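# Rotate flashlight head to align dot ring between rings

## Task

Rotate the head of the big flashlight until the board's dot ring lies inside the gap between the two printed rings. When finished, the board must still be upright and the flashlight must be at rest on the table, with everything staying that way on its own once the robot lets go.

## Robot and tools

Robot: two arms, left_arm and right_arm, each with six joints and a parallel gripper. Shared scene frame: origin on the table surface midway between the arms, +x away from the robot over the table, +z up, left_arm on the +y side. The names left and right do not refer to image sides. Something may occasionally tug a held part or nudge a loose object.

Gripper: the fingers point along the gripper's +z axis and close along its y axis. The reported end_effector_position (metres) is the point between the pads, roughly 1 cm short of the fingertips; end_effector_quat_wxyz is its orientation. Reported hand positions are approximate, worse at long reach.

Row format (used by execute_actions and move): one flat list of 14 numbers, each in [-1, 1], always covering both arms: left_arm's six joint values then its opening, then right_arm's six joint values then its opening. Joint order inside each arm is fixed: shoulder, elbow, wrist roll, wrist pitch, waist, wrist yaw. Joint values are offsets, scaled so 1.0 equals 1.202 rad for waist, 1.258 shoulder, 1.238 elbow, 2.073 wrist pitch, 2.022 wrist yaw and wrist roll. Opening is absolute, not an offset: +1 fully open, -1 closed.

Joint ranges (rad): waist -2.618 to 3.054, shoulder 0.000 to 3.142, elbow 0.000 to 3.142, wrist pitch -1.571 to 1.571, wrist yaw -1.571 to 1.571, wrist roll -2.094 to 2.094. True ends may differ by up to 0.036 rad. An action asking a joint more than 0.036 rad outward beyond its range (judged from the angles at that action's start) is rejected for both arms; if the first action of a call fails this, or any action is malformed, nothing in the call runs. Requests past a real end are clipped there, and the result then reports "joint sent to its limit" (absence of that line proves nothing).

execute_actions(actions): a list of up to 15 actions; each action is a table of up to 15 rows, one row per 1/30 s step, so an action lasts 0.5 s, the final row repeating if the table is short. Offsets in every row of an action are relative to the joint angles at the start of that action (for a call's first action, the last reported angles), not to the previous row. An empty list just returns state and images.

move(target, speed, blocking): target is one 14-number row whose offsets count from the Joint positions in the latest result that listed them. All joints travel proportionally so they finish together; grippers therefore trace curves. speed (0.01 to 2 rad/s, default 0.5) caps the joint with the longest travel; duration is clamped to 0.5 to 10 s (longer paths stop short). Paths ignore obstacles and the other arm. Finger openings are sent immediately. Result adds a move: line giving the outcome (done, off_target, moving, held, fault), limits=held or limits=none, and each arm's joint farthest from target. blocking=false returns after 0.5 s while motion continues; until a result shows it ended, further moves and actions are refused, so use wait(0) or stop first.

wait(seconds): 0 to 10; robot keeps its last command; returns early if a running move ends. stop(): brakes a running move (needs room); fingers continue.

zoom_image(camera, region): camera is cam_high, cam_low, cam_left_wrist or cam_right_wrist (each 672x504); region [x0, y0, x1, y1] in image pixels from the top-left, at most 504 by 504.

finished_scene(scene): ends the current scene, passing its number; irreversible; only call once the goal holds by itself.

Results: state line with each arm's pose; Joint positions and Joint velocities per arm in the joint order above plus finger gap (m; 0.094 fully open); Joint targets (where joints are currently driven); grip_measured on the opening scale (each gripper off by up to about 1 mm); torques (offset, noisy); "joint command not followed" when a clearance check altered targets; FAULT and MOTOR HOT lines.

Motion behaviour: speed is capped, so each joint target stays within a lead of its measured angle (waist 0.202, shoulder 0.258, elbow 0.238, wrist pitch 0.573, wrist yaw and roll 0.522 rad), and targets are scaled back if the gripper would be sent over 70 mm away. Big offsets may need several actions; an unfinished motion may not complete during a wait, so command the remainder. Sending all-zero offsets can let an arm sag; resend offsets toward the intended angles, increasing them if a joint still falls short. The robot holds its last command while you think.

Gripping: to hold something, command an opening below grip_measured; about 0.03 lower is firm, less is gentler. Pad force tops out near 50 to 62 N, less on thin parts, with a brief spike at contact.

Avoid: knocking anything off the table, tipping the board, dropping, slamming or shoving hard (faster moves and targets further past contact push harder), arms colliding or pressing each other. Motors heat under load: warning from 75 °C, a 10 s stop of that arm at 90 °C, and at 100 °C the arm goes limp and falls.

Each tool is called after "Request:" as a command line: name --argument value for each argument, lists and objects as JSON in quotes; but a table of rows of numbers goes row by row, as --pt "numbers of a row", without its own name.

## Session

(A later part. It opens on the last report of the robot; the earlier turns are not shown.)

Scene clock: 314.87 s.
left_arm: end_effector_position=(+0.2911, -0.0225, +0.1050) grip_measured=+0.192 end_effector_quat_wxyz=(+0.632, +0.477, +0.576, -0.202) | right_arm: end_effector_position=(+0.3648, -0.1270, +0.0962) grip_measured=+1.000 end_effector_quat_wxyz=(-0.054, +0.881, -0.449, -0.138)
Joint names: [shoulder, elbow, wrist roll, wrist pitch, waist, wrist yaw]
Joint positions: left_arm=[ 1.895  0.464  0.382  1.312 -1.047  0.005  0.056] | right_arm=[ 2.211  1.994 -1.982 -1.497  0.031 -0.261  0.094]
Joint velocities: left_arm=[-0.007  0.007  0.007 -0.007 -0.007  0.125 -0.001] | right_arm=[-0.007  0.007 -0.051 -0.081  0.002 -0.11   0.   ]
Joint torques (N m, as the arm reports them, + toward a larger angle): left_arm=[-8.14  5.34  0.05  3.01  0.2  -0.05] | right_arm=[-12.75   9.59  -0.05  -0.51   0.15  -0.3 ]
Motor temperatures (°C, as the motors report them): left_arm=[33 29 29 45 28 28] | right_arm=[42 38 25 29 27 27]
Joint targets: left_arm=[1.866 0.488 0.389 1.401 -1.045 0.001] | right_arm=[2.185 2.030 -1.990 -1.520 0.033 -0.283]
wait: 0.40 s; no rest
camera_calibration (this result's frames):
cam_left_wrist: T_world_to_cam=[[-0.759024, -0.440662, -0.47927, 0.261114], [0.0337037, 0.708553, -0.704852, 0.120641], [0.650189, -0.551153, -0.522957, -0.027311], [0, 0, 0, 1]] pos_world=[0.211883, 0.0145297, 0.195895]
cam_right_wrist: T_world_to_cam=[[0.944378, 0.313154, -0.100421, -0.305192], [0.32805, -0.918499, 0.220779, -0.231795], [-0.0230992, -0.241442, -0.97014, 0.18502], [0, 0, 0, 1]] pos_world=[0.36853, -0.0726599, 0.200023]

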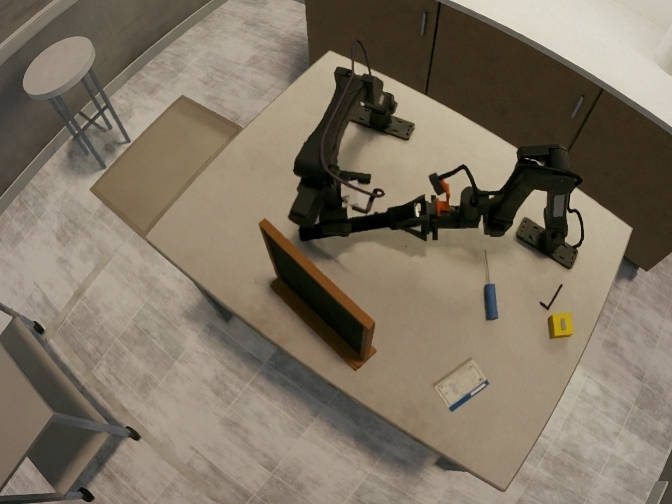

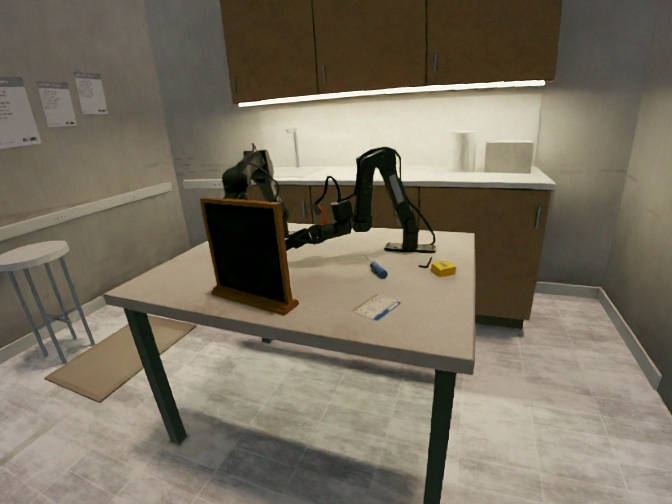

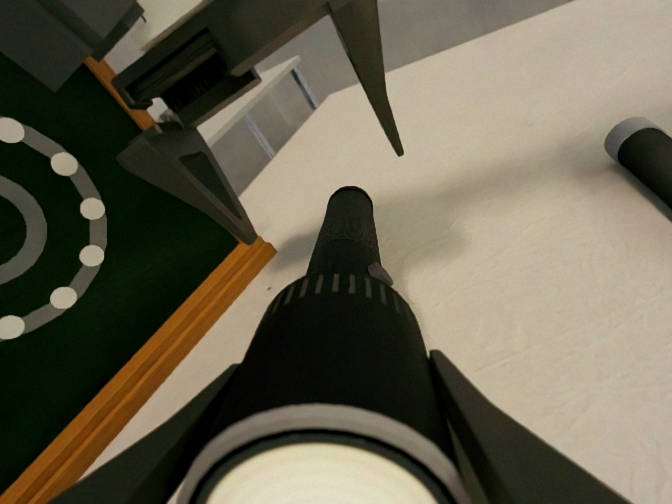

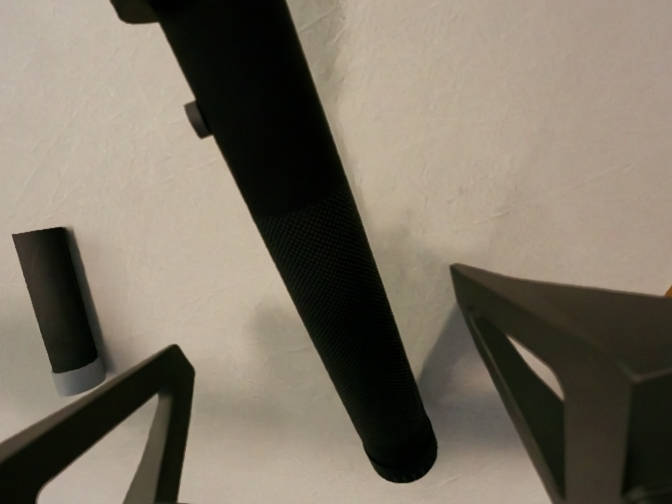

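Request:
execute_actions --actions '[[[-0.023,0.02,0.003,0.043,0.002,-0.002,0.16,-0.020,0.022,-0.004,-0.008,0.003,-0.012,1],[-0.023,0.02,0.003,0.043,0.002,-0.002,0.16,-0.019,0.012,-0.004,-0.002,0.004,-0.013,1],[-0.023,0.02,0.003,0.043,0.002,-0.002,0.16,-0.018,0.0,-0.004,0.007,0.005,-0.014,1],[-0.023,0.02,0.003,0.043,0.002,-0.002,0.16,-0.016,-0.013,-0.004,0.017,0.006,-0.015,1],[-0.023,0.02,0.003,0.043,0.002,-0.002,0.16,-0.015,-0.027,-0.004,0.028,0.007,-0.016,1],[-0.023,0.02,0.003,0.043,0.002,-0.002,0.16,-0.013,-0.041,-0.004,0.039,0.007,-0.017,1],[-0.023,0.02,0.003,0.043,0.002,-0.002,0.16,-0.012,-0.055,-0.004,0.05,0.007,-0.017,1],[-0.023,0.02,0.003,0.043,0.002,-0.002,0.16,-0.010,-0.069,-0.004,0.061,0.007,-0.017,1],[-0.023,0.02,0.003,0.043,0.002,-0.002,0.16,-0.009,-0.082,-0.004,0.071,0.007,-0.017,0.9],[-0.023,0.02,0.003,0.043,0.002,-0.002,0.16,-0.007,-0.094,-0.004,0.079,0.007,-0.017,0.75],[-0.023,0.02,0.003,0.043,0.002,-0.002,0.16,-0.006,-0.104,-0.004,0.085,0.007,-0.017,0.6],[-0.023,0.02,0.003,0.043,0.002,-0.002,0.16,-0.005,-0.111,-0.004,0.089,0.007,-0.017,0.45],[-0.023,0.02,0.003,0.043,0.002,-0.002,0.16,-0.005,-0.116,-0.004,0.091,0.007,-0.017,0.3],[-0.023,0.02,0.003,0.043,0.002,-0.002,0.16,-0.005,-0.116,-0.004,0.091,0.007,-0.017,0.2]]]'

Request:
wait --seconds 0.4

Scene clock: 350.50 s.
left_arm: end_effector_position=(+0.2911, -0.0225, +0.1050) grip_measured=+0.192 end_effector_quat_wxyz=(+0.632, +0.477, +0.576, -0.202) | right_arm: end_effector_position=(+0.3658, -0.1243, +0.0636) grip_measured=+0.216 end_effector_quat_wxyz=(-0.064, +0.882, -0.447, -0.138)
Joint names: [shoulder, elbow, wrist roll, wrist pitch, waist, wrist yaw]
Joint positions: left_arm=[ 1.895  0.464  0.382  1.312 -1.047  0.005  0.056] | right_arm=[ 2.211  1.863 -1.985 -1.354  0.031 -0.276  0.057]
Joint velocities: left_arm=[ 0.007 -0.002  0.022 -0.066 -0.002 -0.081 -0.001] | right_arm=[ 0.027 -0.095  0.007  0.198 -0.007 -0.066 -0.029]
Joint torques (N m, as the arm reports them, + toward a larger angle): left_arm=[-8.12  5.25  0.05  3.01  0.09 -0.05] | right_arm=[-11.18   5.95  -0.02  -0.04   0.77  -0.35]
Motor temperatures (°C, as the motors report them): left_arm=[33 29 29 47 28 28] | right_arm=[45 38 25 29 27 27]
Joint targets: left_arm=[1.866 0.488 0.389 1.401 -1.045 0.001] | right_arm=[2.205 1.850 -1.990 -1.308 0.040 -0.296]
camera_calibration (this result's frames):
cam_left_wrist: T_world_to_cam=[[-0.759024, -0.440662, -0.47927, 0.261114], [0.0337037, 0.708553, -0.704852, 0.120641], [0.650189, -0.551153, -0.522957, -0.027311], [0, 0, 0, 1]] pos_world=[0.211883, 0.0145297, 0.195895]
cam_right_wrist: T_world_to_cam=[[0.94505, 0.315308, -0.0863748, -0.311074], [0.32662, -0.922028, 0.207808, -0.221427], [-0.0141164, -0.224601, -0.974349, 0.153143], [0, 0, 0, 1]] pos_world=[0.368465, -0.071682, 0.16836]

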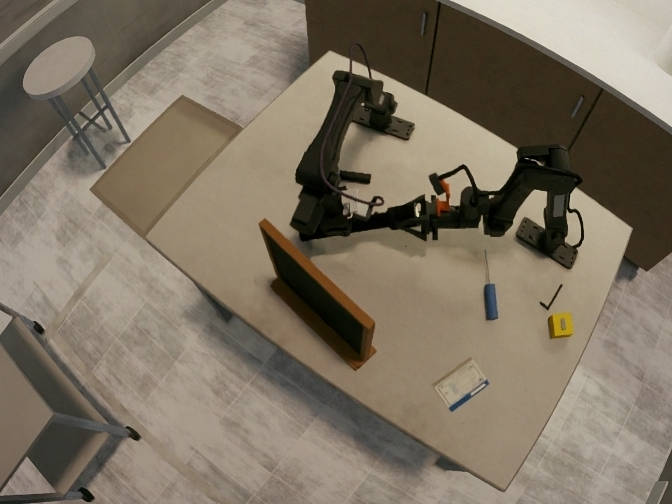

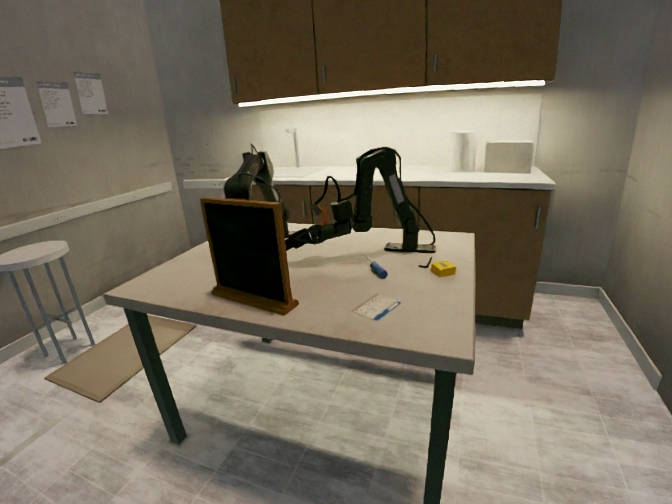

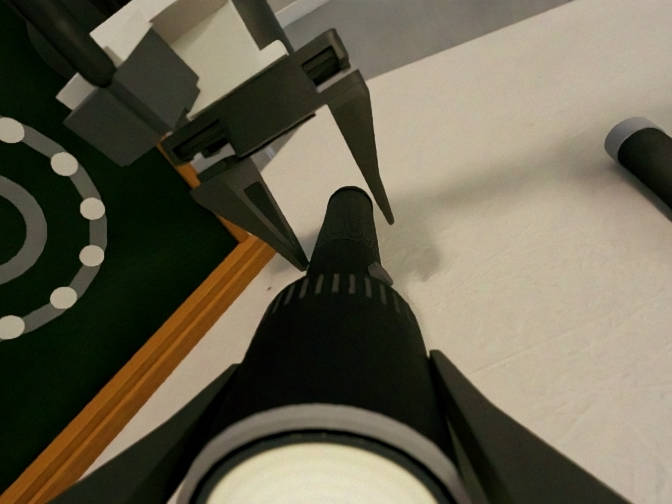

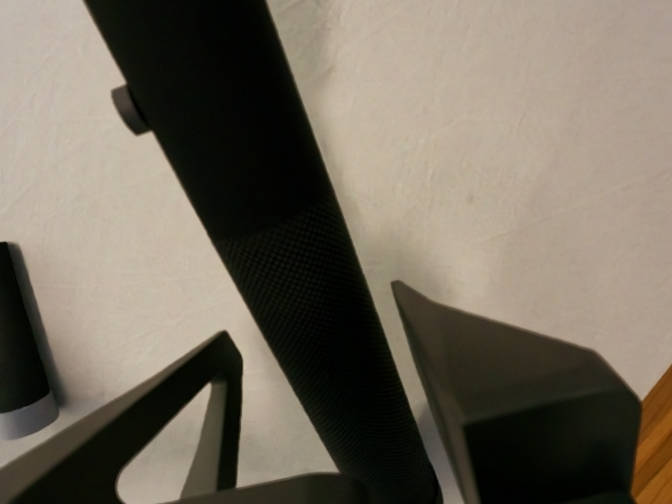

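Scene clock: 350.90 s.
left_arm: end_effector_position=(+0.2911, -0.0225, +0.1050) grip_measured=+0.192 end_effector_quat_wxyz=(+0.632, +0.477, +0.576, -0.202) | right_arm: end_effector_position=(+0.3729, -0.1223, +0.0623) grip_measured=+0.202 end_effector_quat_wxyz=(-0.074, +0.883, -0.445, -0.127)
Joint names: [shoulder, elbow, wrist roll, wrist pitch, waist, wrist yaw]
Joint positions: left_arm=[ 1.895  0.464  0.382  1.312 -1.047  0.005  0.056] | right_arm=[ 2.211  1.861 -1.985 -1.321  0.031 -0.277  0.056]
Joint velocities: left_arm=[ 0.007  0.012  0.007 -0.022  0.002  0.037  0.001] | right_arm=[ 0.002  0.002 -0.037 -0.022  0.022 -0.051 -0.   ]
Joint torques (N m, as the arm reports them, + toward a larger angle): left_arm=[-8.16  5.27  0.08  3.    0.2  -0.04] | right_arm=[-11.37   5.62  -0.02  -0.06   0.78  -0.35]
Motor temperatures (°C, as the motors report them): left_arm=[33 29 29 47 28 28] | right_arm=[45 38 25 29 27 27]
Joint targets: left_arm=[1.866 0.488 0.389 1.401 -1.045 0.001] | right_arm=[2.205 1.850 -1.990 -1.308 0.040 -0.296]
wait: 0.40 s; no rest
camera_calibration (this result's frames):
cam_left_wrist: T_world_to_cam=[[-0.759024, -0.440662, -0.47927, 0.261114], [0.0337037, 0.708553, -0.704852, 0.120641], [0.650189, -0.551153, -0.522957, -0.027311], [0, 0, 0, 1]] pos_world=[0.211883, 0.0145297, 0.195895]
cam_right_wrist: T_world_to_cam=[[0.947205, 0.315776, -0.0555696, -0.32119], [0.320282, -0.923815, 0.209726, -0.219689], [0.0148906, -0.216452, -0.97618, 0.142711], [0, 0, 0, 1]] pos_world=[0.372471, -0.0706378, 0.167538]

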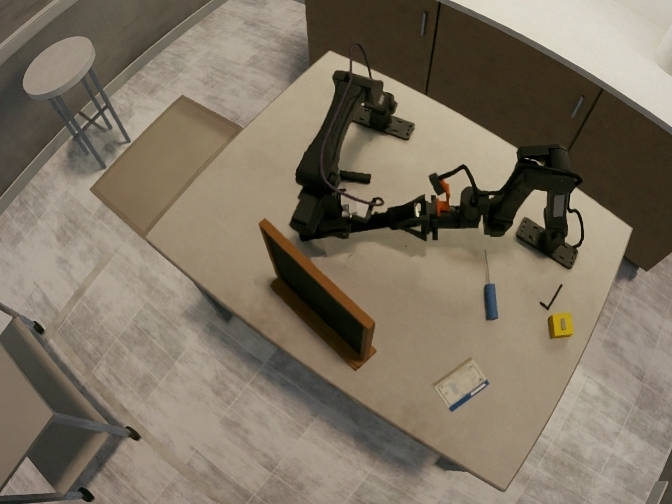

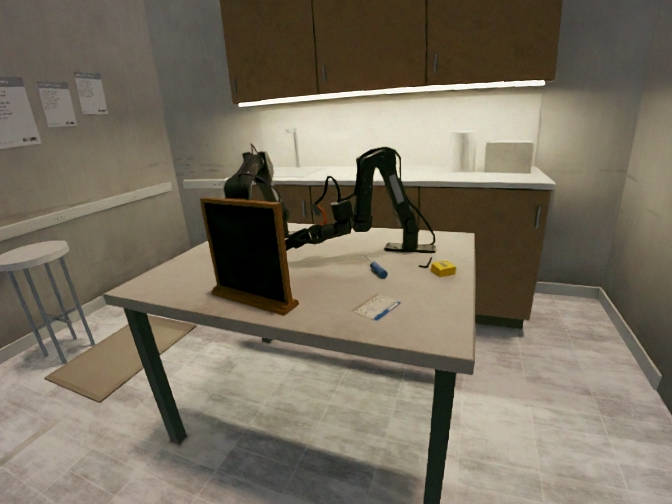

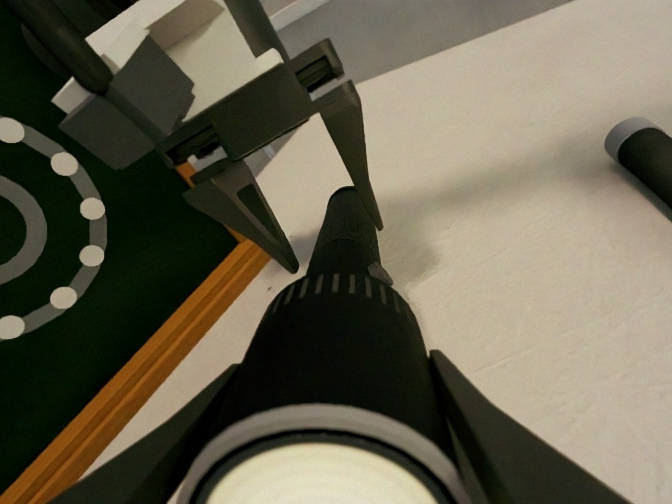

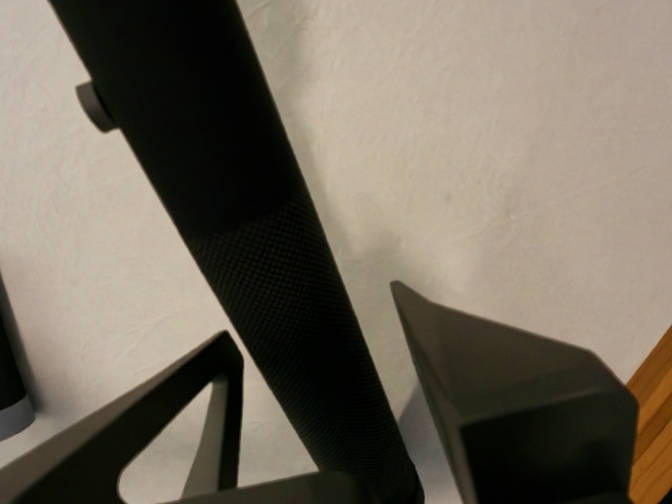

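Request:
execute_actions --actions '[[[-0.023,0.02,0.003,0.043,0.002,-0.002,0.16,-0.002,-0.009,-0.002,0.002,0.004,-0.009,0.2],[-0.023,0.02,0.003,0.043,0.002,-0.002,0.16,0.001,-0.009,-0.002,-0.002,0.004,-0.009,0.2],[-0.023,0.02,0.003,0.043,0.002,-0.002,0.16,0.004,-0.009,-0.002,-0.006,0.004,-0.009,0.2],[-0.023,0.02,0.003,0.043,0.002,-0.002,0.16,0.007,-0.009,-0.002,-0.010,0.004,-0.009,0.2],[-0.023,0.02,0.003,0.043,0.002,-0.002,0.16,0.010,-0.009,-0.002,-0.012,0.004,-0.009,0.2],[-0.023,0.02,0.003,0.043,0.002,-0.002,0.16,0.013,-0.009,-0.002,-0.012,0.004,-0.009,0.2],[-0.023,0.02,0.003,0.043,0.002,-0.002,0.16,0.015,-0.009,-0.002,-0.012,0.004,-0.009,0.2],[-0.023,0.02,0.003,0.043,0.002,-0.002,0.16,0.017,-0.009,-0.002,-0.012,0.004,-0.009,0.2],[-0.023,0.02,0.003,0.043,0.002,-0.002,0.16,0.018,-0.009,-0.002,-0.012,0.004,-0.009,0.15],[-0.023,0.02,0.003,0.043,0.002,-0.002,0.16,0.018,-0.009,-0.002,-0.012,0.004,-0.009,0.1],[-0.023,0.02,0.003,0.043,0.002,-0.002,0.16,0.018,-0.009,-0.002,-0.012,0.004,-0.009,0.05],[-0.023,0.02,0.003,0.043,0.002,-0.002,0.16,0.018,-0.009,-0.002,-0.012,0.004,-0.009,0.0],[-0.023,0.02,0.003,0.043,0.002,-0.002,0.16,0.018,-0.009,-0.002,-0.012,0.004,-0.009,-0.05]]]'

Scene clock: 370.50 s.
left_arm: end_effector_position=(+0.2911, -0.0225, +0.1050) grip_measured=+0.192 end_effector_quat_wxyz=(+0.632, +0.477, +0.576, -0.202) | right_arm: end_effector_position=(+0.3704, -0.1229, +0.0525) grip_measured=-0.046 end_effector_quat_wxyz=(-0.064, +0.882, -0.447, -0.138)
Joint names: [shoulder, elbow, wrist roll, wrist pitch, waist, wrist yaw]
Joint positions: left_arm=[ 1.895  0.464  0.382  1.312 -1.047  0.005  0.056] | right_arm=[ 2.237  1.861 -1.985 -1.325  0.031 -0.277  0.045]
Joint velocities: left_arm=[ 0.012 -0.007  0.007  0.022  0.007 -0.037 -0.001] | right_arm=[-0.027 -0.002  0.007  0.007  0.007  0.066 -0.003]
Joint torques (N m, as the arm reports them, + toward a larger angle): left_arm=[-8.18  5.27  0.04  3.01  0.21 -0.06] | right_arm=[-11.21   5.43   0.01  -0.48   0.47  -0.32]
Motor temperatures (°C, as the motors report them): left_arm=[33 29 29 48 28 28] | right_arm=[44 37 25 29 27 27]
Joint targets: left_arm=[1.866 0.488 0.389 1.401 -1.045 0.001] | right_arm=[2.233 1.850 -1.989 -1.346 0.036 -0.295]
camera_calibration (this result's frames):
cam_left_wrist: T_world_to_cam=[[-0.759024, -0.440662, -0.47927, 0.261114], [0.0337037, 0.708553, -0.704852, 0.120641], [0.650189, -0.551153, -0.522957, -0.027311], [0, 0, 0, 1]] pos_world=[0.211883, 0.0145297, 0.195895]
cam_right_wrist: T_world_to_cam=[[0.94517, 0.315285, -0.0851426, -0.316994], [0.326307, -0.922361, 0.206819, -0.219292], [-0.0133251, -0.223262, -0.974667, 0.142568], [0, 0, 0, 1]] pos_world=[0.373069, -0.0704932, 0.157321]

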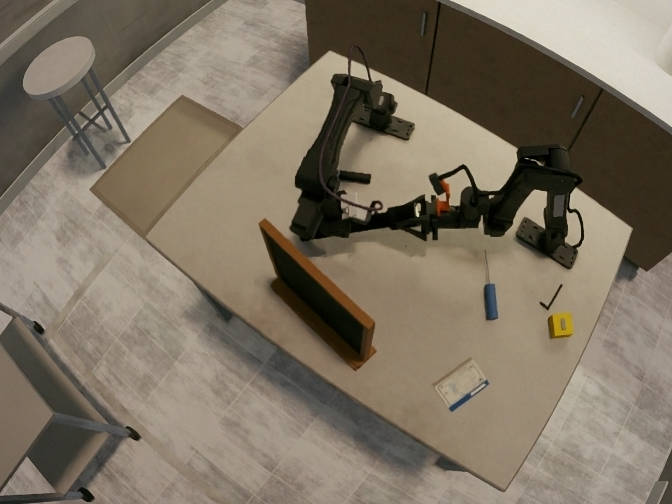

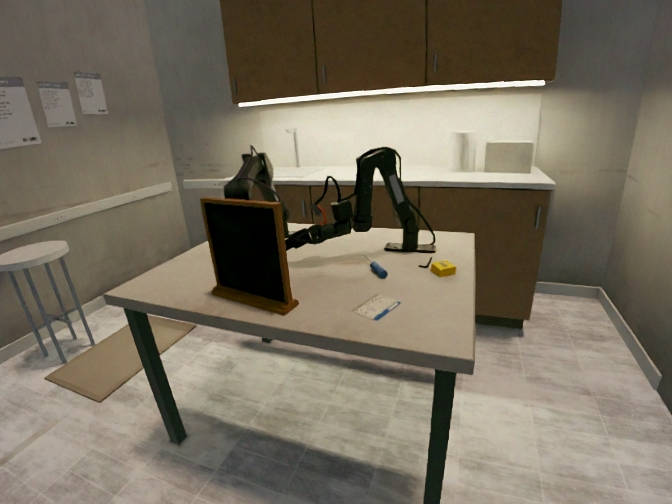

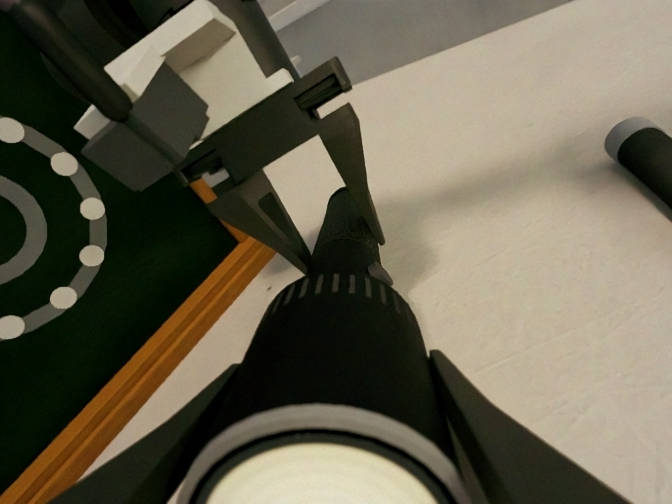

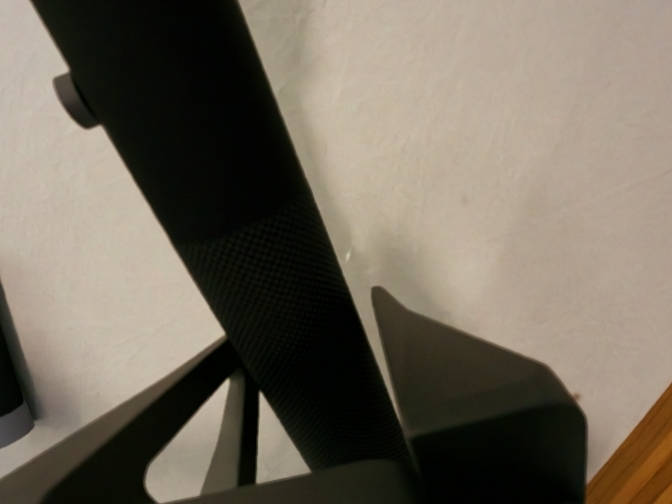

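Request:
execute_actions --actions '[[[-0.023,0.02,0.003,0.043,0.002,-0.002,0.16,0.0,-0.009,-0.002,-0.012,0.004,-0.009,0.0],[-0.023,0.02,0.003,0.043,0.002,-0.002,0.16,0.003,-0.009,-0.002,-0.014,0.004,-0.009,0.0],[-0.023,0.02,0.003,0.043,0.002,-0.002,0.16,0.006,-0.009,-0.002,-0.016,0.004,-0.009,0.0],[-0.023,0.02,0.003,0.043,0.002,-0.002,0.16,0.008,-0.009,-0.002,-0.017,0.004,-0.009,0.0],[-0.023,0.02,0.003,0.043,0.002,-0.002,0.16,0.010,-0.009,-0.002,-0.017,0.004,-0.009,0.0],[-0.023,0.02,0.003,0.043,0.002,-0.002,0.16,0.010,-0.009,-0.002,-0.017,0.004,-0.009,-0.03],[-0.023,0.02,0.003,0.043,0.002,-0.002,0.16,0.010,-0.009,-0.002,-0.017,0.004,-0.009,-0.07],[-0.023,0.02,0.003,0.043,0.002,-0.002,0.16,0.010,-0.009,-0.002,-0.017,0.004,-0.009,-0.11],[-0.023,0.02,0.003,0.043,0.002,-0.002,0.16,0.010,-0.009,-0.002,-0.017,0.004,-0.009,-0.14],[-0.023,0.02,0.003,0.043,0.002,-0.002,0.16,0.010,-0.009,-0.002,-0.017,0.004,-0.009,-0.17],[-0.023,0.02,0.003,0.043,0.002,-0.002,0.16,0.010,-0.009,-0.002,-0.017,0.004,-0.009,-0.19],[-0.023,0.02,0.003,0.043,0.002,-0.002,0.16,0.010,-0.009,-0.002,-0.017,0.004,-0.009,-0.21],[-0.023,0.02,0.003,0.043,0.002,-0.002,0.16,0.010,-0.009,-0.002,-0.017,0.004,-0.009,-0.23],[-0.023,0.02,0.003,0.043,0.002,-0.002,0.16,0.010,-0.009,-0.002,-0.017,0.004,-0.009,-0.25],[-0.023,0.02,0.003,0.043,0.002,-0.002,0.16,0.010,-0.009,-0.002,-0.017,0.004,-0.009,-0.27]]]'

Request:
wait --seconds 0.2

Scene clock: 384.27 s.
left_arm: end_effector_position=(+0.2910, -0.0225, +0.1050) grip_measured=+0.192 end_effector_quat_wxyz=(+0.632, +0.477, +0.576, -0.202) | right_arm: end_effector_position=(+0.3668, -0.1236, +0.0479) grip_measured=-0.202 end_effector_quat_wxyz=(-0.057, +0.881, -0.446, -0.147)
Joint names: [shoulder, elbow, wrist roll, wrist pitch, waist, wrist yaw]
Joint positions: left_arm=[ 1.895  0.464  0.382  1.312 -1.047  0.006  0.056] | right_arm=[ 2.25   1.861 -1.988 -1.336  0.031 -0.278  0.037]
Joint velocities: left_arm=[ 0.007 -0.027 -0.051 -0.022 -0.012 -0.095 -0.001] | right_arm=[ 0.007 -0.022 -0.037 -0.007 -0.017 -0.007  0.   ]
Joint torques (N m, as the arm reports them, + toward a larger angle): left_arm=[-8.14  5.24  0.05  3.02  0.18 -0.06] | right_arm=[-11.05   5.44   0.03  -0.57   0.59  -0.36]
Motor temperatures (°C, as the motors report them): left_arm=[34 29 29 49 28 28] | right_arm=[44 36 25 29 27 27]
Joint targets: left_arm=[1.866 0.488 0.388 1.401 -1.045 0.002] | right_arm=[2.249 1.850 -1.989 -1.360 0.036 -0.295]
camera_calibration (this result's frames):
cam_left_wrist: T_world_to_cam=[[-0.759209, -0.440386, -0.47923, 0.26111], [0.0339452, 0.708523, -0.704871, 0.1206], [0.649961, -0.551412, -0.522968, -0.0272321], [0, 0, 0, 1]] pos_world=[0.211843, 0.0145252, 0.195898]
cam_right_wrist: T_world_to_cam=[[0.941797, 0.318174, -0.108548, -0.311068], [0.334311, -0.920403, 0.202718, -0.220277], [-0.0354084, -0.227209, -0.973202, 0.145414], [0, 0, 0, 1]] pos_world=[0.371753, -0.0707301, 0.152406]

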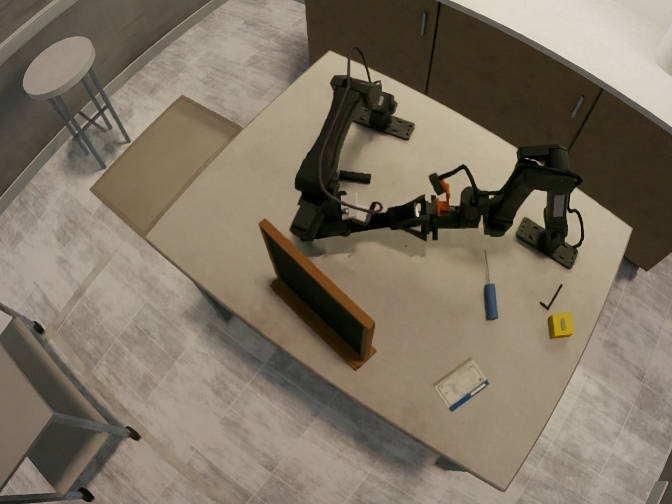

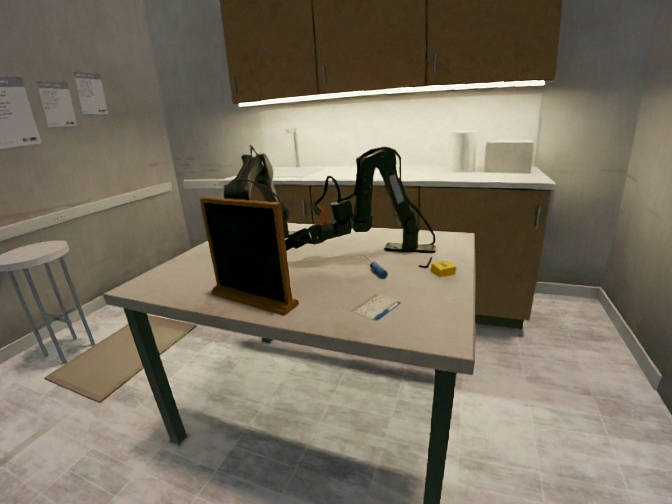

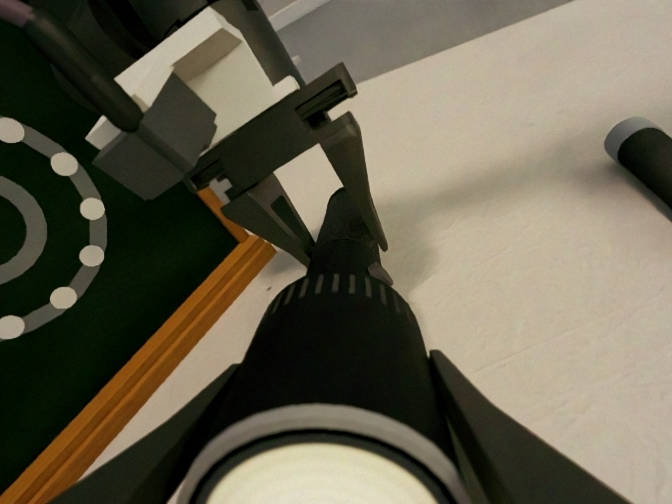

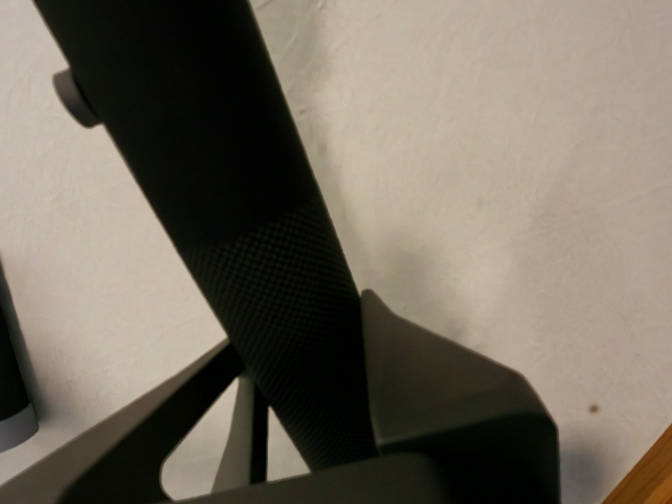

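Scene clock: 384.47 s.
left_arm: end_effector_position=(+0.2910, -0.0225, +0.1050) grip_measured=+0.192 end_effector_quat_wxyz=(+0.632, +0.477, +0.576, -0.202) | right_arm: end_effector_position=(+0.3668, -0.1236, +0.0479) grip_measured=-0.202 end_effector_quat_wxyz=(-0.057, +0.881, -0.446, -0.147)
Joint names: [shoulder, elbow, wrist roll, wrist pitch, waist, wrist yaw]
Joint positions: left_arm=[ 1.895  0.464  0.382  1.312 -1.047  0.006  0.056] | right_arm=[ 2.25   1.861 -1.988 -1.336  0.031 -0.278  0.037]
Joint velocities: left_arm=[ 0.017  0.002 -0.037 -0.051  0.012  0.007 -0.   ] | right_arm=[-0.017 -0.007  0.007 -0.022 -0.012 -0.022  0.   ]
Joint torques (N m, as the arm reports them, + toward a larger angle): left_arm=[-8.14  5.32  0.02  2.99  0.21 -0.06] | right_arm=[-10.98   5.34   0.    -0.56   0.42  -0.33]
Motor temperatures (°C, as the motors report them): left_arm=[34 29 29 49 28 28] | right_arm=[44 36 25 29 27 27]
Joint targets: left_arm=[1.866 0.488 0.388 1.401 -1.045 0.002] | right_arm=[2.249 1.850 -1.989 -1.360 0.036 -0.295]
wait: 0.20 s; at rest by 0.17 s
camera_calibration (this result's frames):
cam_left_wrist: T_world_to_cam=[[-0.759209, -0.440386, -0.47923, 0.26111], [0.0339452, 0.708523, -0.704871, 0.1206], [0.649961, -0.551412, -0.522968, -0.0272321], [0, 0, 0, 1]] pos_world=[0.211843, 0.0145252, 0.195898]
cam_right_wrist: T_world_to_cam=[[0.941797, 0.318174, -0.108548, -0.311068], [0.334311, -0.920403, 0.202718, -0.220277], [-0.0354084, -0.227209, -0.973202, 0.145414], [0, 0, 0, 1]] pos_world=[0.371753, -0.0707301, 0.152406]

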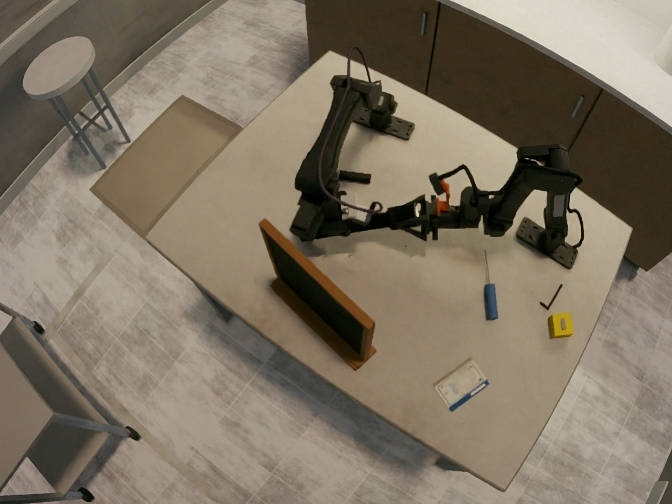

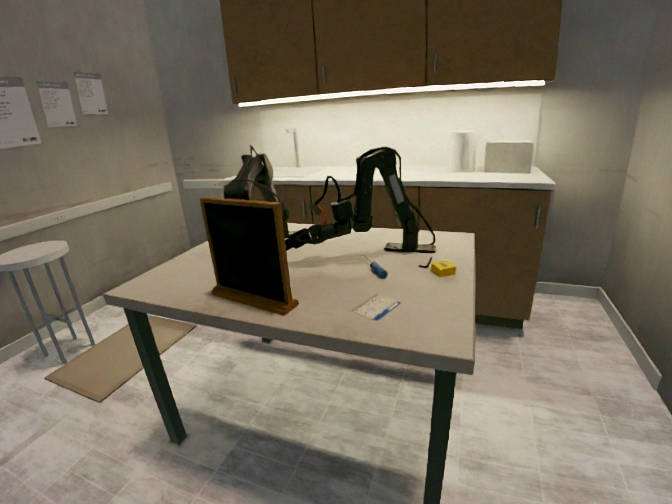

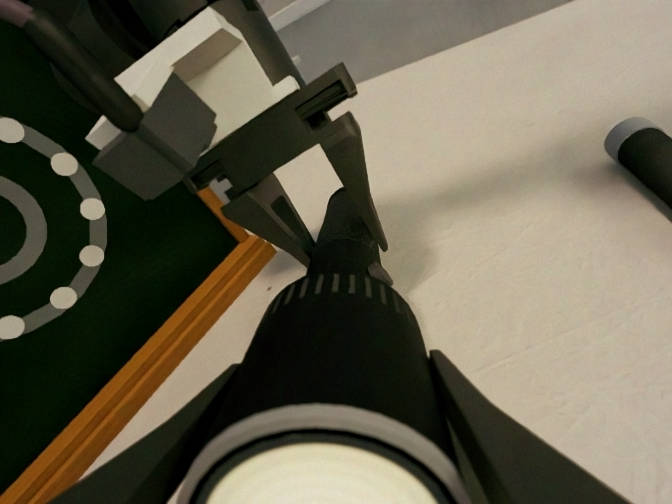

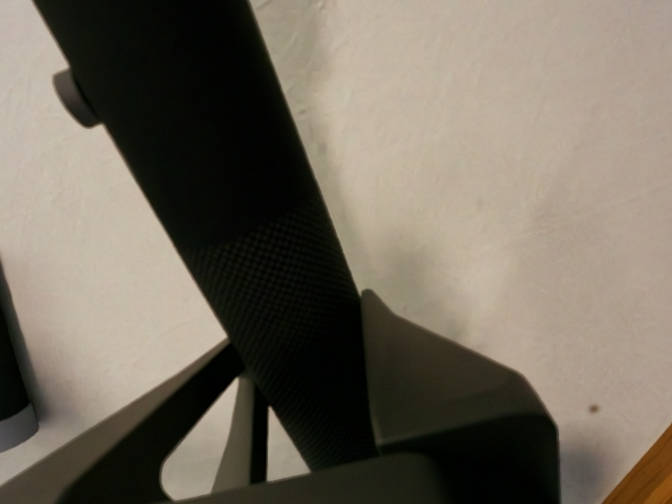

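Request:
execute_actions --actions '[[[-0.012,0.015,0,0.025,0,0,0.24,-0.01,0.0,0,-0.012,0.004,-0.009,-0.27],[-0.004,0.010,0,0.008,0,0,0.32,-0.015,0.005,0,-0.012,0.004,-0.009,-0.27],[-0.004,0.010,0,0.004,0,0,0.45,-0.02,0.01,0,-0.012,0.004,-0.009,-0.27],[-0.004,0.010,0,0.004,0,0,0.6,-0.022,0.014,0,-0.012,0.004,-0.009,-0.27],[-0.004,0.010,0,0.004,0,0,0.8,-0.024,0.017,0,-0.012,0.004,-0.009,-0.27],[-0.004,0.010,0,0.004,0,0,1,-0.024,0.02,0,-0.012,0.004,-0.009,-0.27]]]'

Scene clock: 408.80 s.
left_arm: end_effector_position=(+0.2910, -0.0225, +0.1050) grip_measured=+1.000 end_effector_quat_wxyz=(+0.632, +0.477, +0.576, -0.202) | right_arm: end_effector_position=(+0.3674, -0.1279, +0.0451) grip_measured=-0.202 end_effector_quat_wxyz=(-0.046, +0.882, -0.447, -0.141)
Joint names: [shoulder, elbow, wrist roll, wrist pitch, waist, wrist yaw]
Joint positions: left_arm=[ 1.895  0.464  0.382  1.312 -1.047  0.006  0.094] | right_arm=[ 2.254  1.861 -1.988 -1.336  0.031 -0.253  0.037]
Joint velocities: left_arm=[ 0.002 -0.007 -0.051 -0.007 -0.012 -0.022 -0.   ] | right_arm=[-0.007 -0.017  0.022 -0.139  0.017 -0.007 -0.001]
Joint torques (N m, as the arm reports them, + toward a larger angle): left_arm=[-6.44  4.4  -0.03  2.07  0.05  0.  ] | right_arm=[-13.67   8.62   0.03  -0.58   0.48  -0.62]
Motor temperatures (°C, as the motors report them): left_arm=[34 29 29 49 28 28] | right_arm=[44 36 25 29 27 27]
Joint targets: left_arm=[1.890 0.476 0.382 1.320 -1.047 0.006] | right_arm=[2.220 1.885 -1.989 -1.362 0.036 -0.296]
camera_calibration (this result's frames):
cam_left_wrist: T_world_to_cam=[[-0.759209, -0.440386, -0.47923, 0.26111], [0.0339452, 0.708523, -0.704871, 0.1206], [0.649961, -0.551412, -0.522968, -0.0272321], [0, 0, 0, 1]] pos_world=[0.211843, 0.0145252, 0.195898]
cam_right_wrist: T_world_to_cam=[[0.940847, 0.318715, -0.115012, -0.309791], [0.337228, -0.913788, 0.226427, -0.225176], [-0.0329305, -0.251818, -0.967214, 0.137449], [0, 0, 0, 1]] pos_world=[0.371928, -0.0724162, 0.148299]

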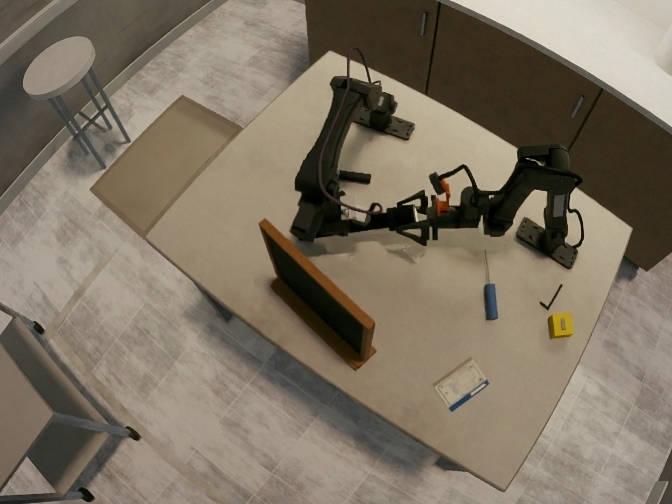

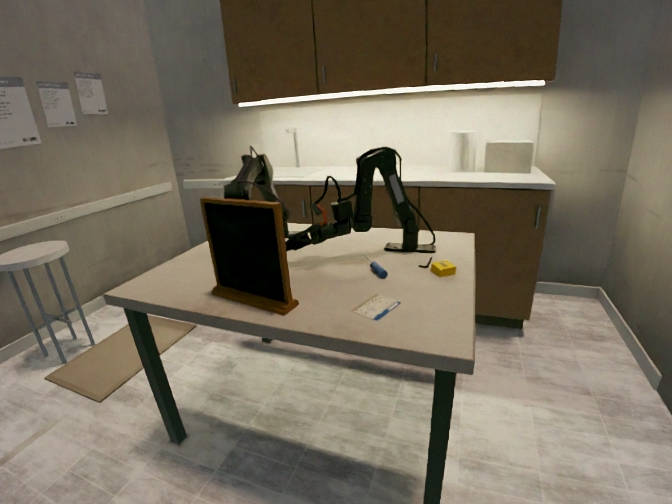

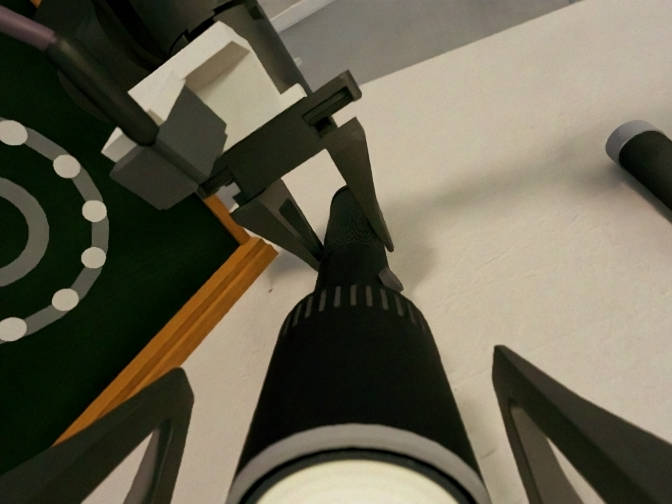

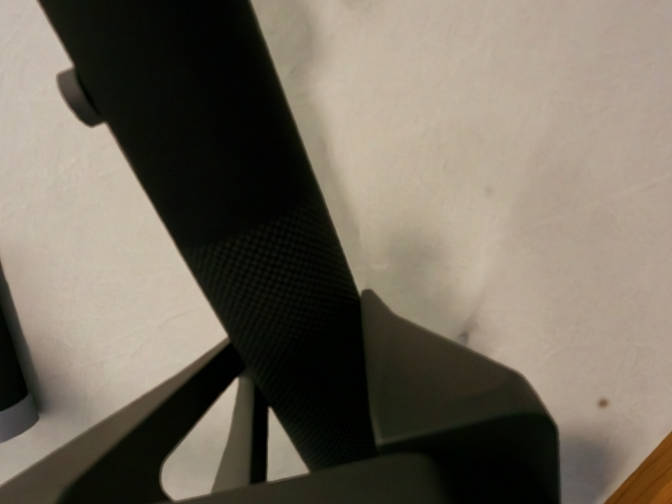

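Request:
move --target '[-0.042,0.013,-0.09,0.050,-0.021,0,1, -0.242,0.032,0.0915,-0.048,0.068,0.120,-0.27]' --speed 0.4

Scene clock: 419.57 s.
left_arm: end_effector_position=(+0.2866, -0.0267, +0.1402) grip_measured=+1.000 end_effector_quat_wxyz=(+0.651, +0.408, +0.578, -0.275) | right_arm: end_effector_position=(+0.3577, -0.1469, +0.1366) grip_measured=-0.202 end_effector_quat_wxyz=(-0.007, +0.872, -0.489, +0.007)
Joint names: [shoulder, elbow, wrist roll, wrist pitch, waist, wrist yaw]
Joint positions: left_arm=[ 1.863  0.464  0.214  1.4   -1.061  0.006  0.094] | right_arm=[ 1.997  1.861 -1.809 -1.415  0.106  0.001  0.037]
Joint velocities: left_arm=[ 0.017  0.032 -0.022 -0.007 -0.002  0.022 -0.   ] | right_arm=[-0.012  0.007 -0.051  0.037  0.002 -0.007 -0.   ]
Joint torques (N m, as the arm reports them, + toward a larger angle): left_arm=[-7.4   4.78 -0.11  2.15 -0.79 -0.02] | right_arm=[-13.06  10.1    0.06  -0.18   0.6   -0.08]
Motor temperatures (°C, as the motors report them): left_arm=[33 29 29 47 28 28] | right_arm=[46 36 25 29 27 27]
Joint targets: left_arm=[1.842 0.480 0.201 1.416 -1.072 0.006] | right_arm=[1.950 1.900 -1.803 -1.436 0.113 -0.010]
move: off_target (left_arm, right_arm); limits=none; left_arm: farthest joint: the shoulder, 0.021 radians from its target (0.053 radians at the start); right_arm: farthest joint: the shoulder, 0.048 radians from its target (0.305 radians at the start)
camera_calibration (this result's frames):
cam_left_wrist: T_world_to_cam=[[-0.792325, -0.514758, -0.327482, 0.259052], [-0.0238429, 0.562485, -0.826464, 0.178271], [0.609633, -0.64702, -0.457944, -0.00840853], [0, 0, 0, 1]] pos_world=[0.21463, 0.027634, 0.228319]
cam_right_wrist: T_world_to_cam=[[0.973161, 0.226935, 0.038177, -0.330111], [0.182133, -0.860942, 0.474981, -0.230649], [0.140658, -0.45528, -0.879168, 0.116802], [0, 0, 0, 1]] pos_world=[0.346831, -0.070484, 0.224845]

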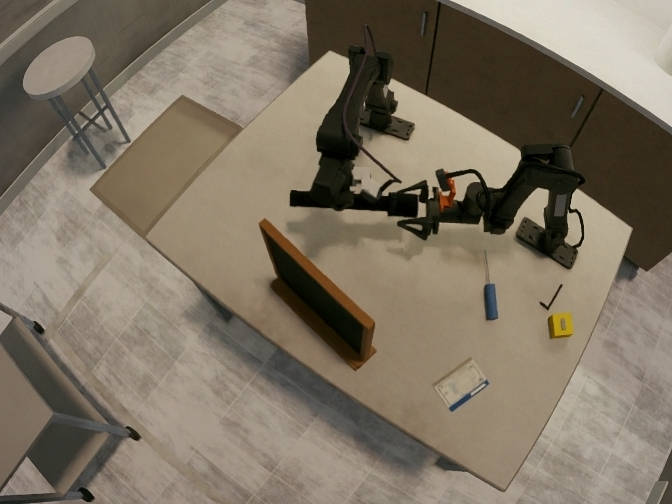

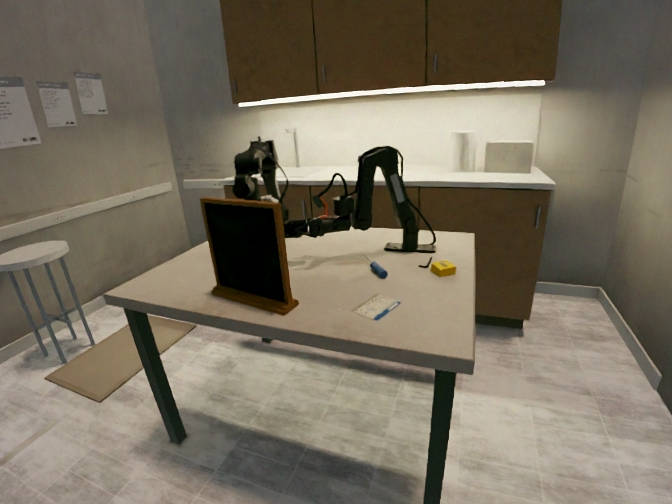

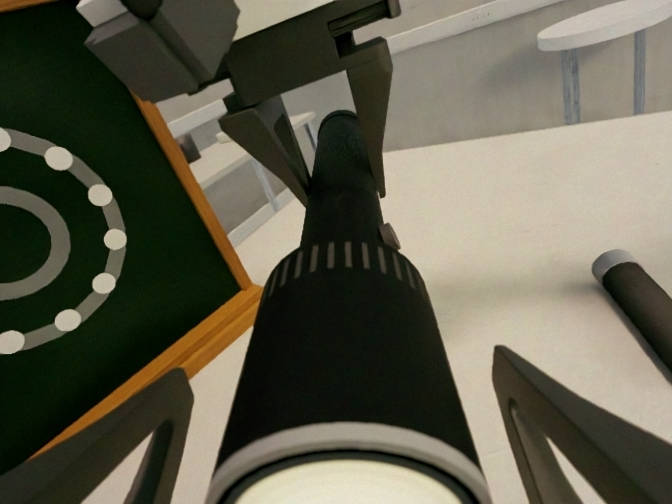

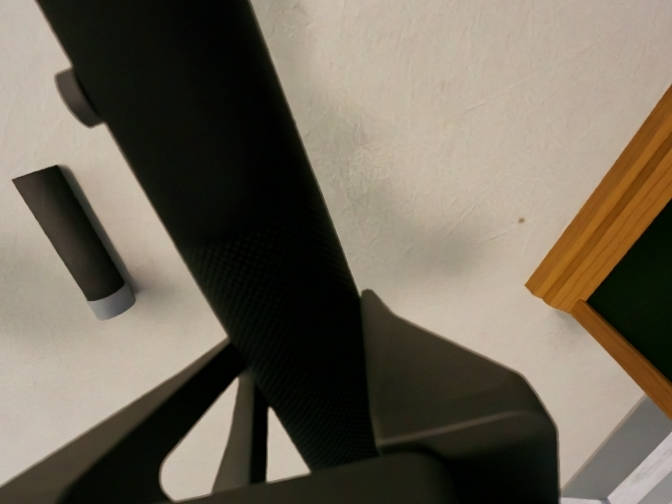

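Request:
execute_actions --actions '[]'

Scene clock: 438.67 s.
left_arm: end_effector_position=(+0.2866, -0.0267, +0.1402) grip_measured=+1.000 end_effector_quat_wxyz=(+0.651, +0.407, +0.578, -0.276) | right_arm: end_effector_position=(+0.3578, -0.1469, +0.1366) grip_measured=-0.202 end_effector_quat_wxyz=(-0.006, +0.872, -0.489, +0.007)
Joint names: [shoulder, elbow, wrist roll, wrist pitch, waist, wrist yaw]
Joint positions: left_arm=[ 1.863  0.464  0.213  1.4   -1.061  0.006  0.094] | right_arm=[ 1.997  1.861 -1.808 -1.415  0.106  0.001  0.037]
Joint velocities: left_arm=[-0.012 -0.012  0.007  0.007 -0.002  0.022 -0.   ] | right_arm=[-0.012 -0.002 -0.022 -0.037 -0.002 -0.066  0.   ]
Joint torques (N m, as the arm reports them, + toward a larger angle): left_arm=[-7.46  4.81 -0.12  2.16 -0.87 -0.01] | right_arm=[-12.97  10.14   0.08  -0.18   0.64  -0.09]
Motor temperatures (°C, as the motors report them): left_arm=[33 29 29 45 28 28] | right_arm=[47 38 25 28 27 27]
Joint targets: left_arm=[1.842 0.480 0.201 1.416 -1.072 0.006] | right_arm=[1.950 1.900 -1.803 -1.436 0.113 -0.010]
camera_calibration (this result's frames):
cam_left_wrist: T_world_to_cam=[[-0.792537, -0.51489, -0.326761, 0.259008], [-0.0243784, 0.562152, -0.826675, 0.178445], [0.609336, -0.647205, -0.458078, -0.00830958], [0, 0, 0, 1]] pos_world=[0.214687, 0.0276695, 0.228344]
cam_right_wrist: T_world_to_cam=[[0.973331, 0.226199, 0.0382079, -0.33029], [0.181416, -0.860916, 0.475302, -0.230493], [0.140407, -0.455695, -0.878993, 0.116775], [0, 0, 0, 1]] pos_world=[0.346901, -0.0705096, 0.224818]

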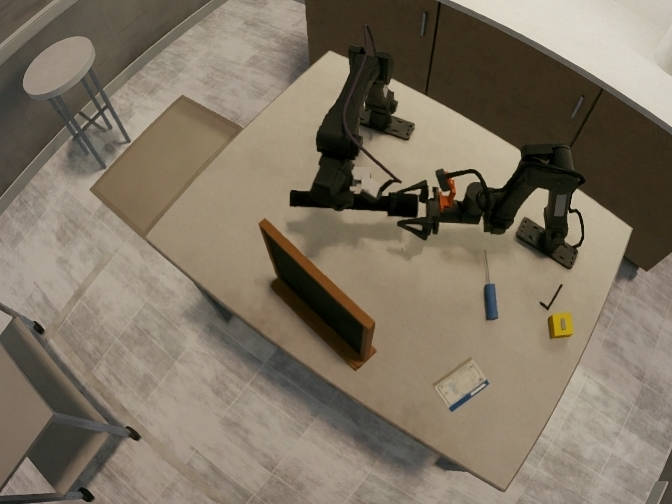

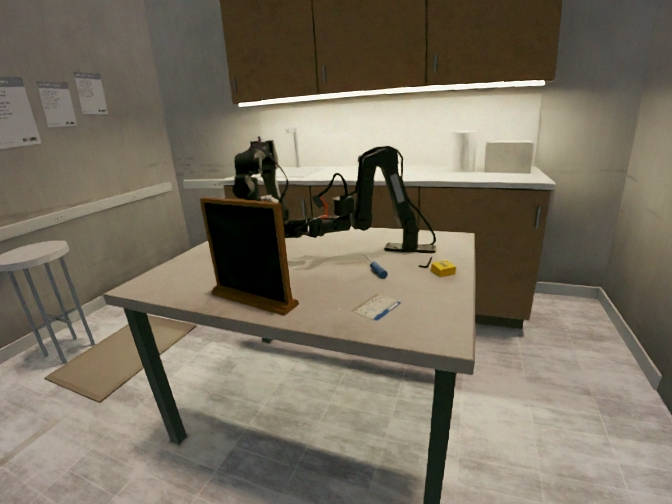

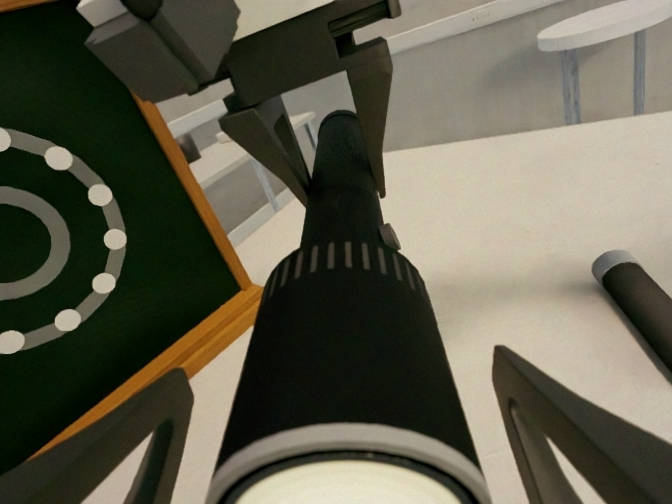

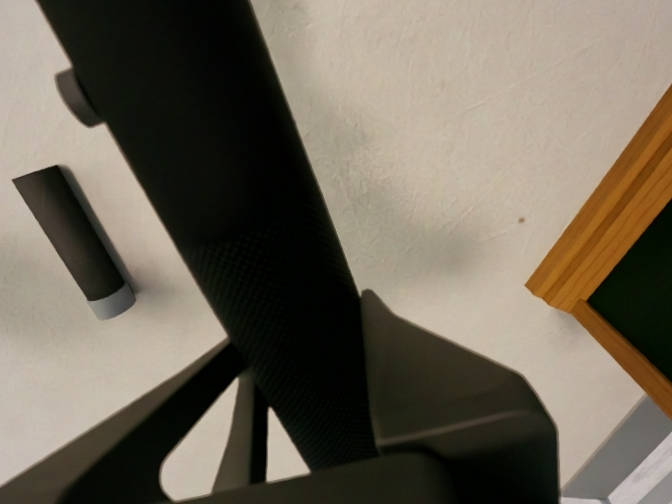

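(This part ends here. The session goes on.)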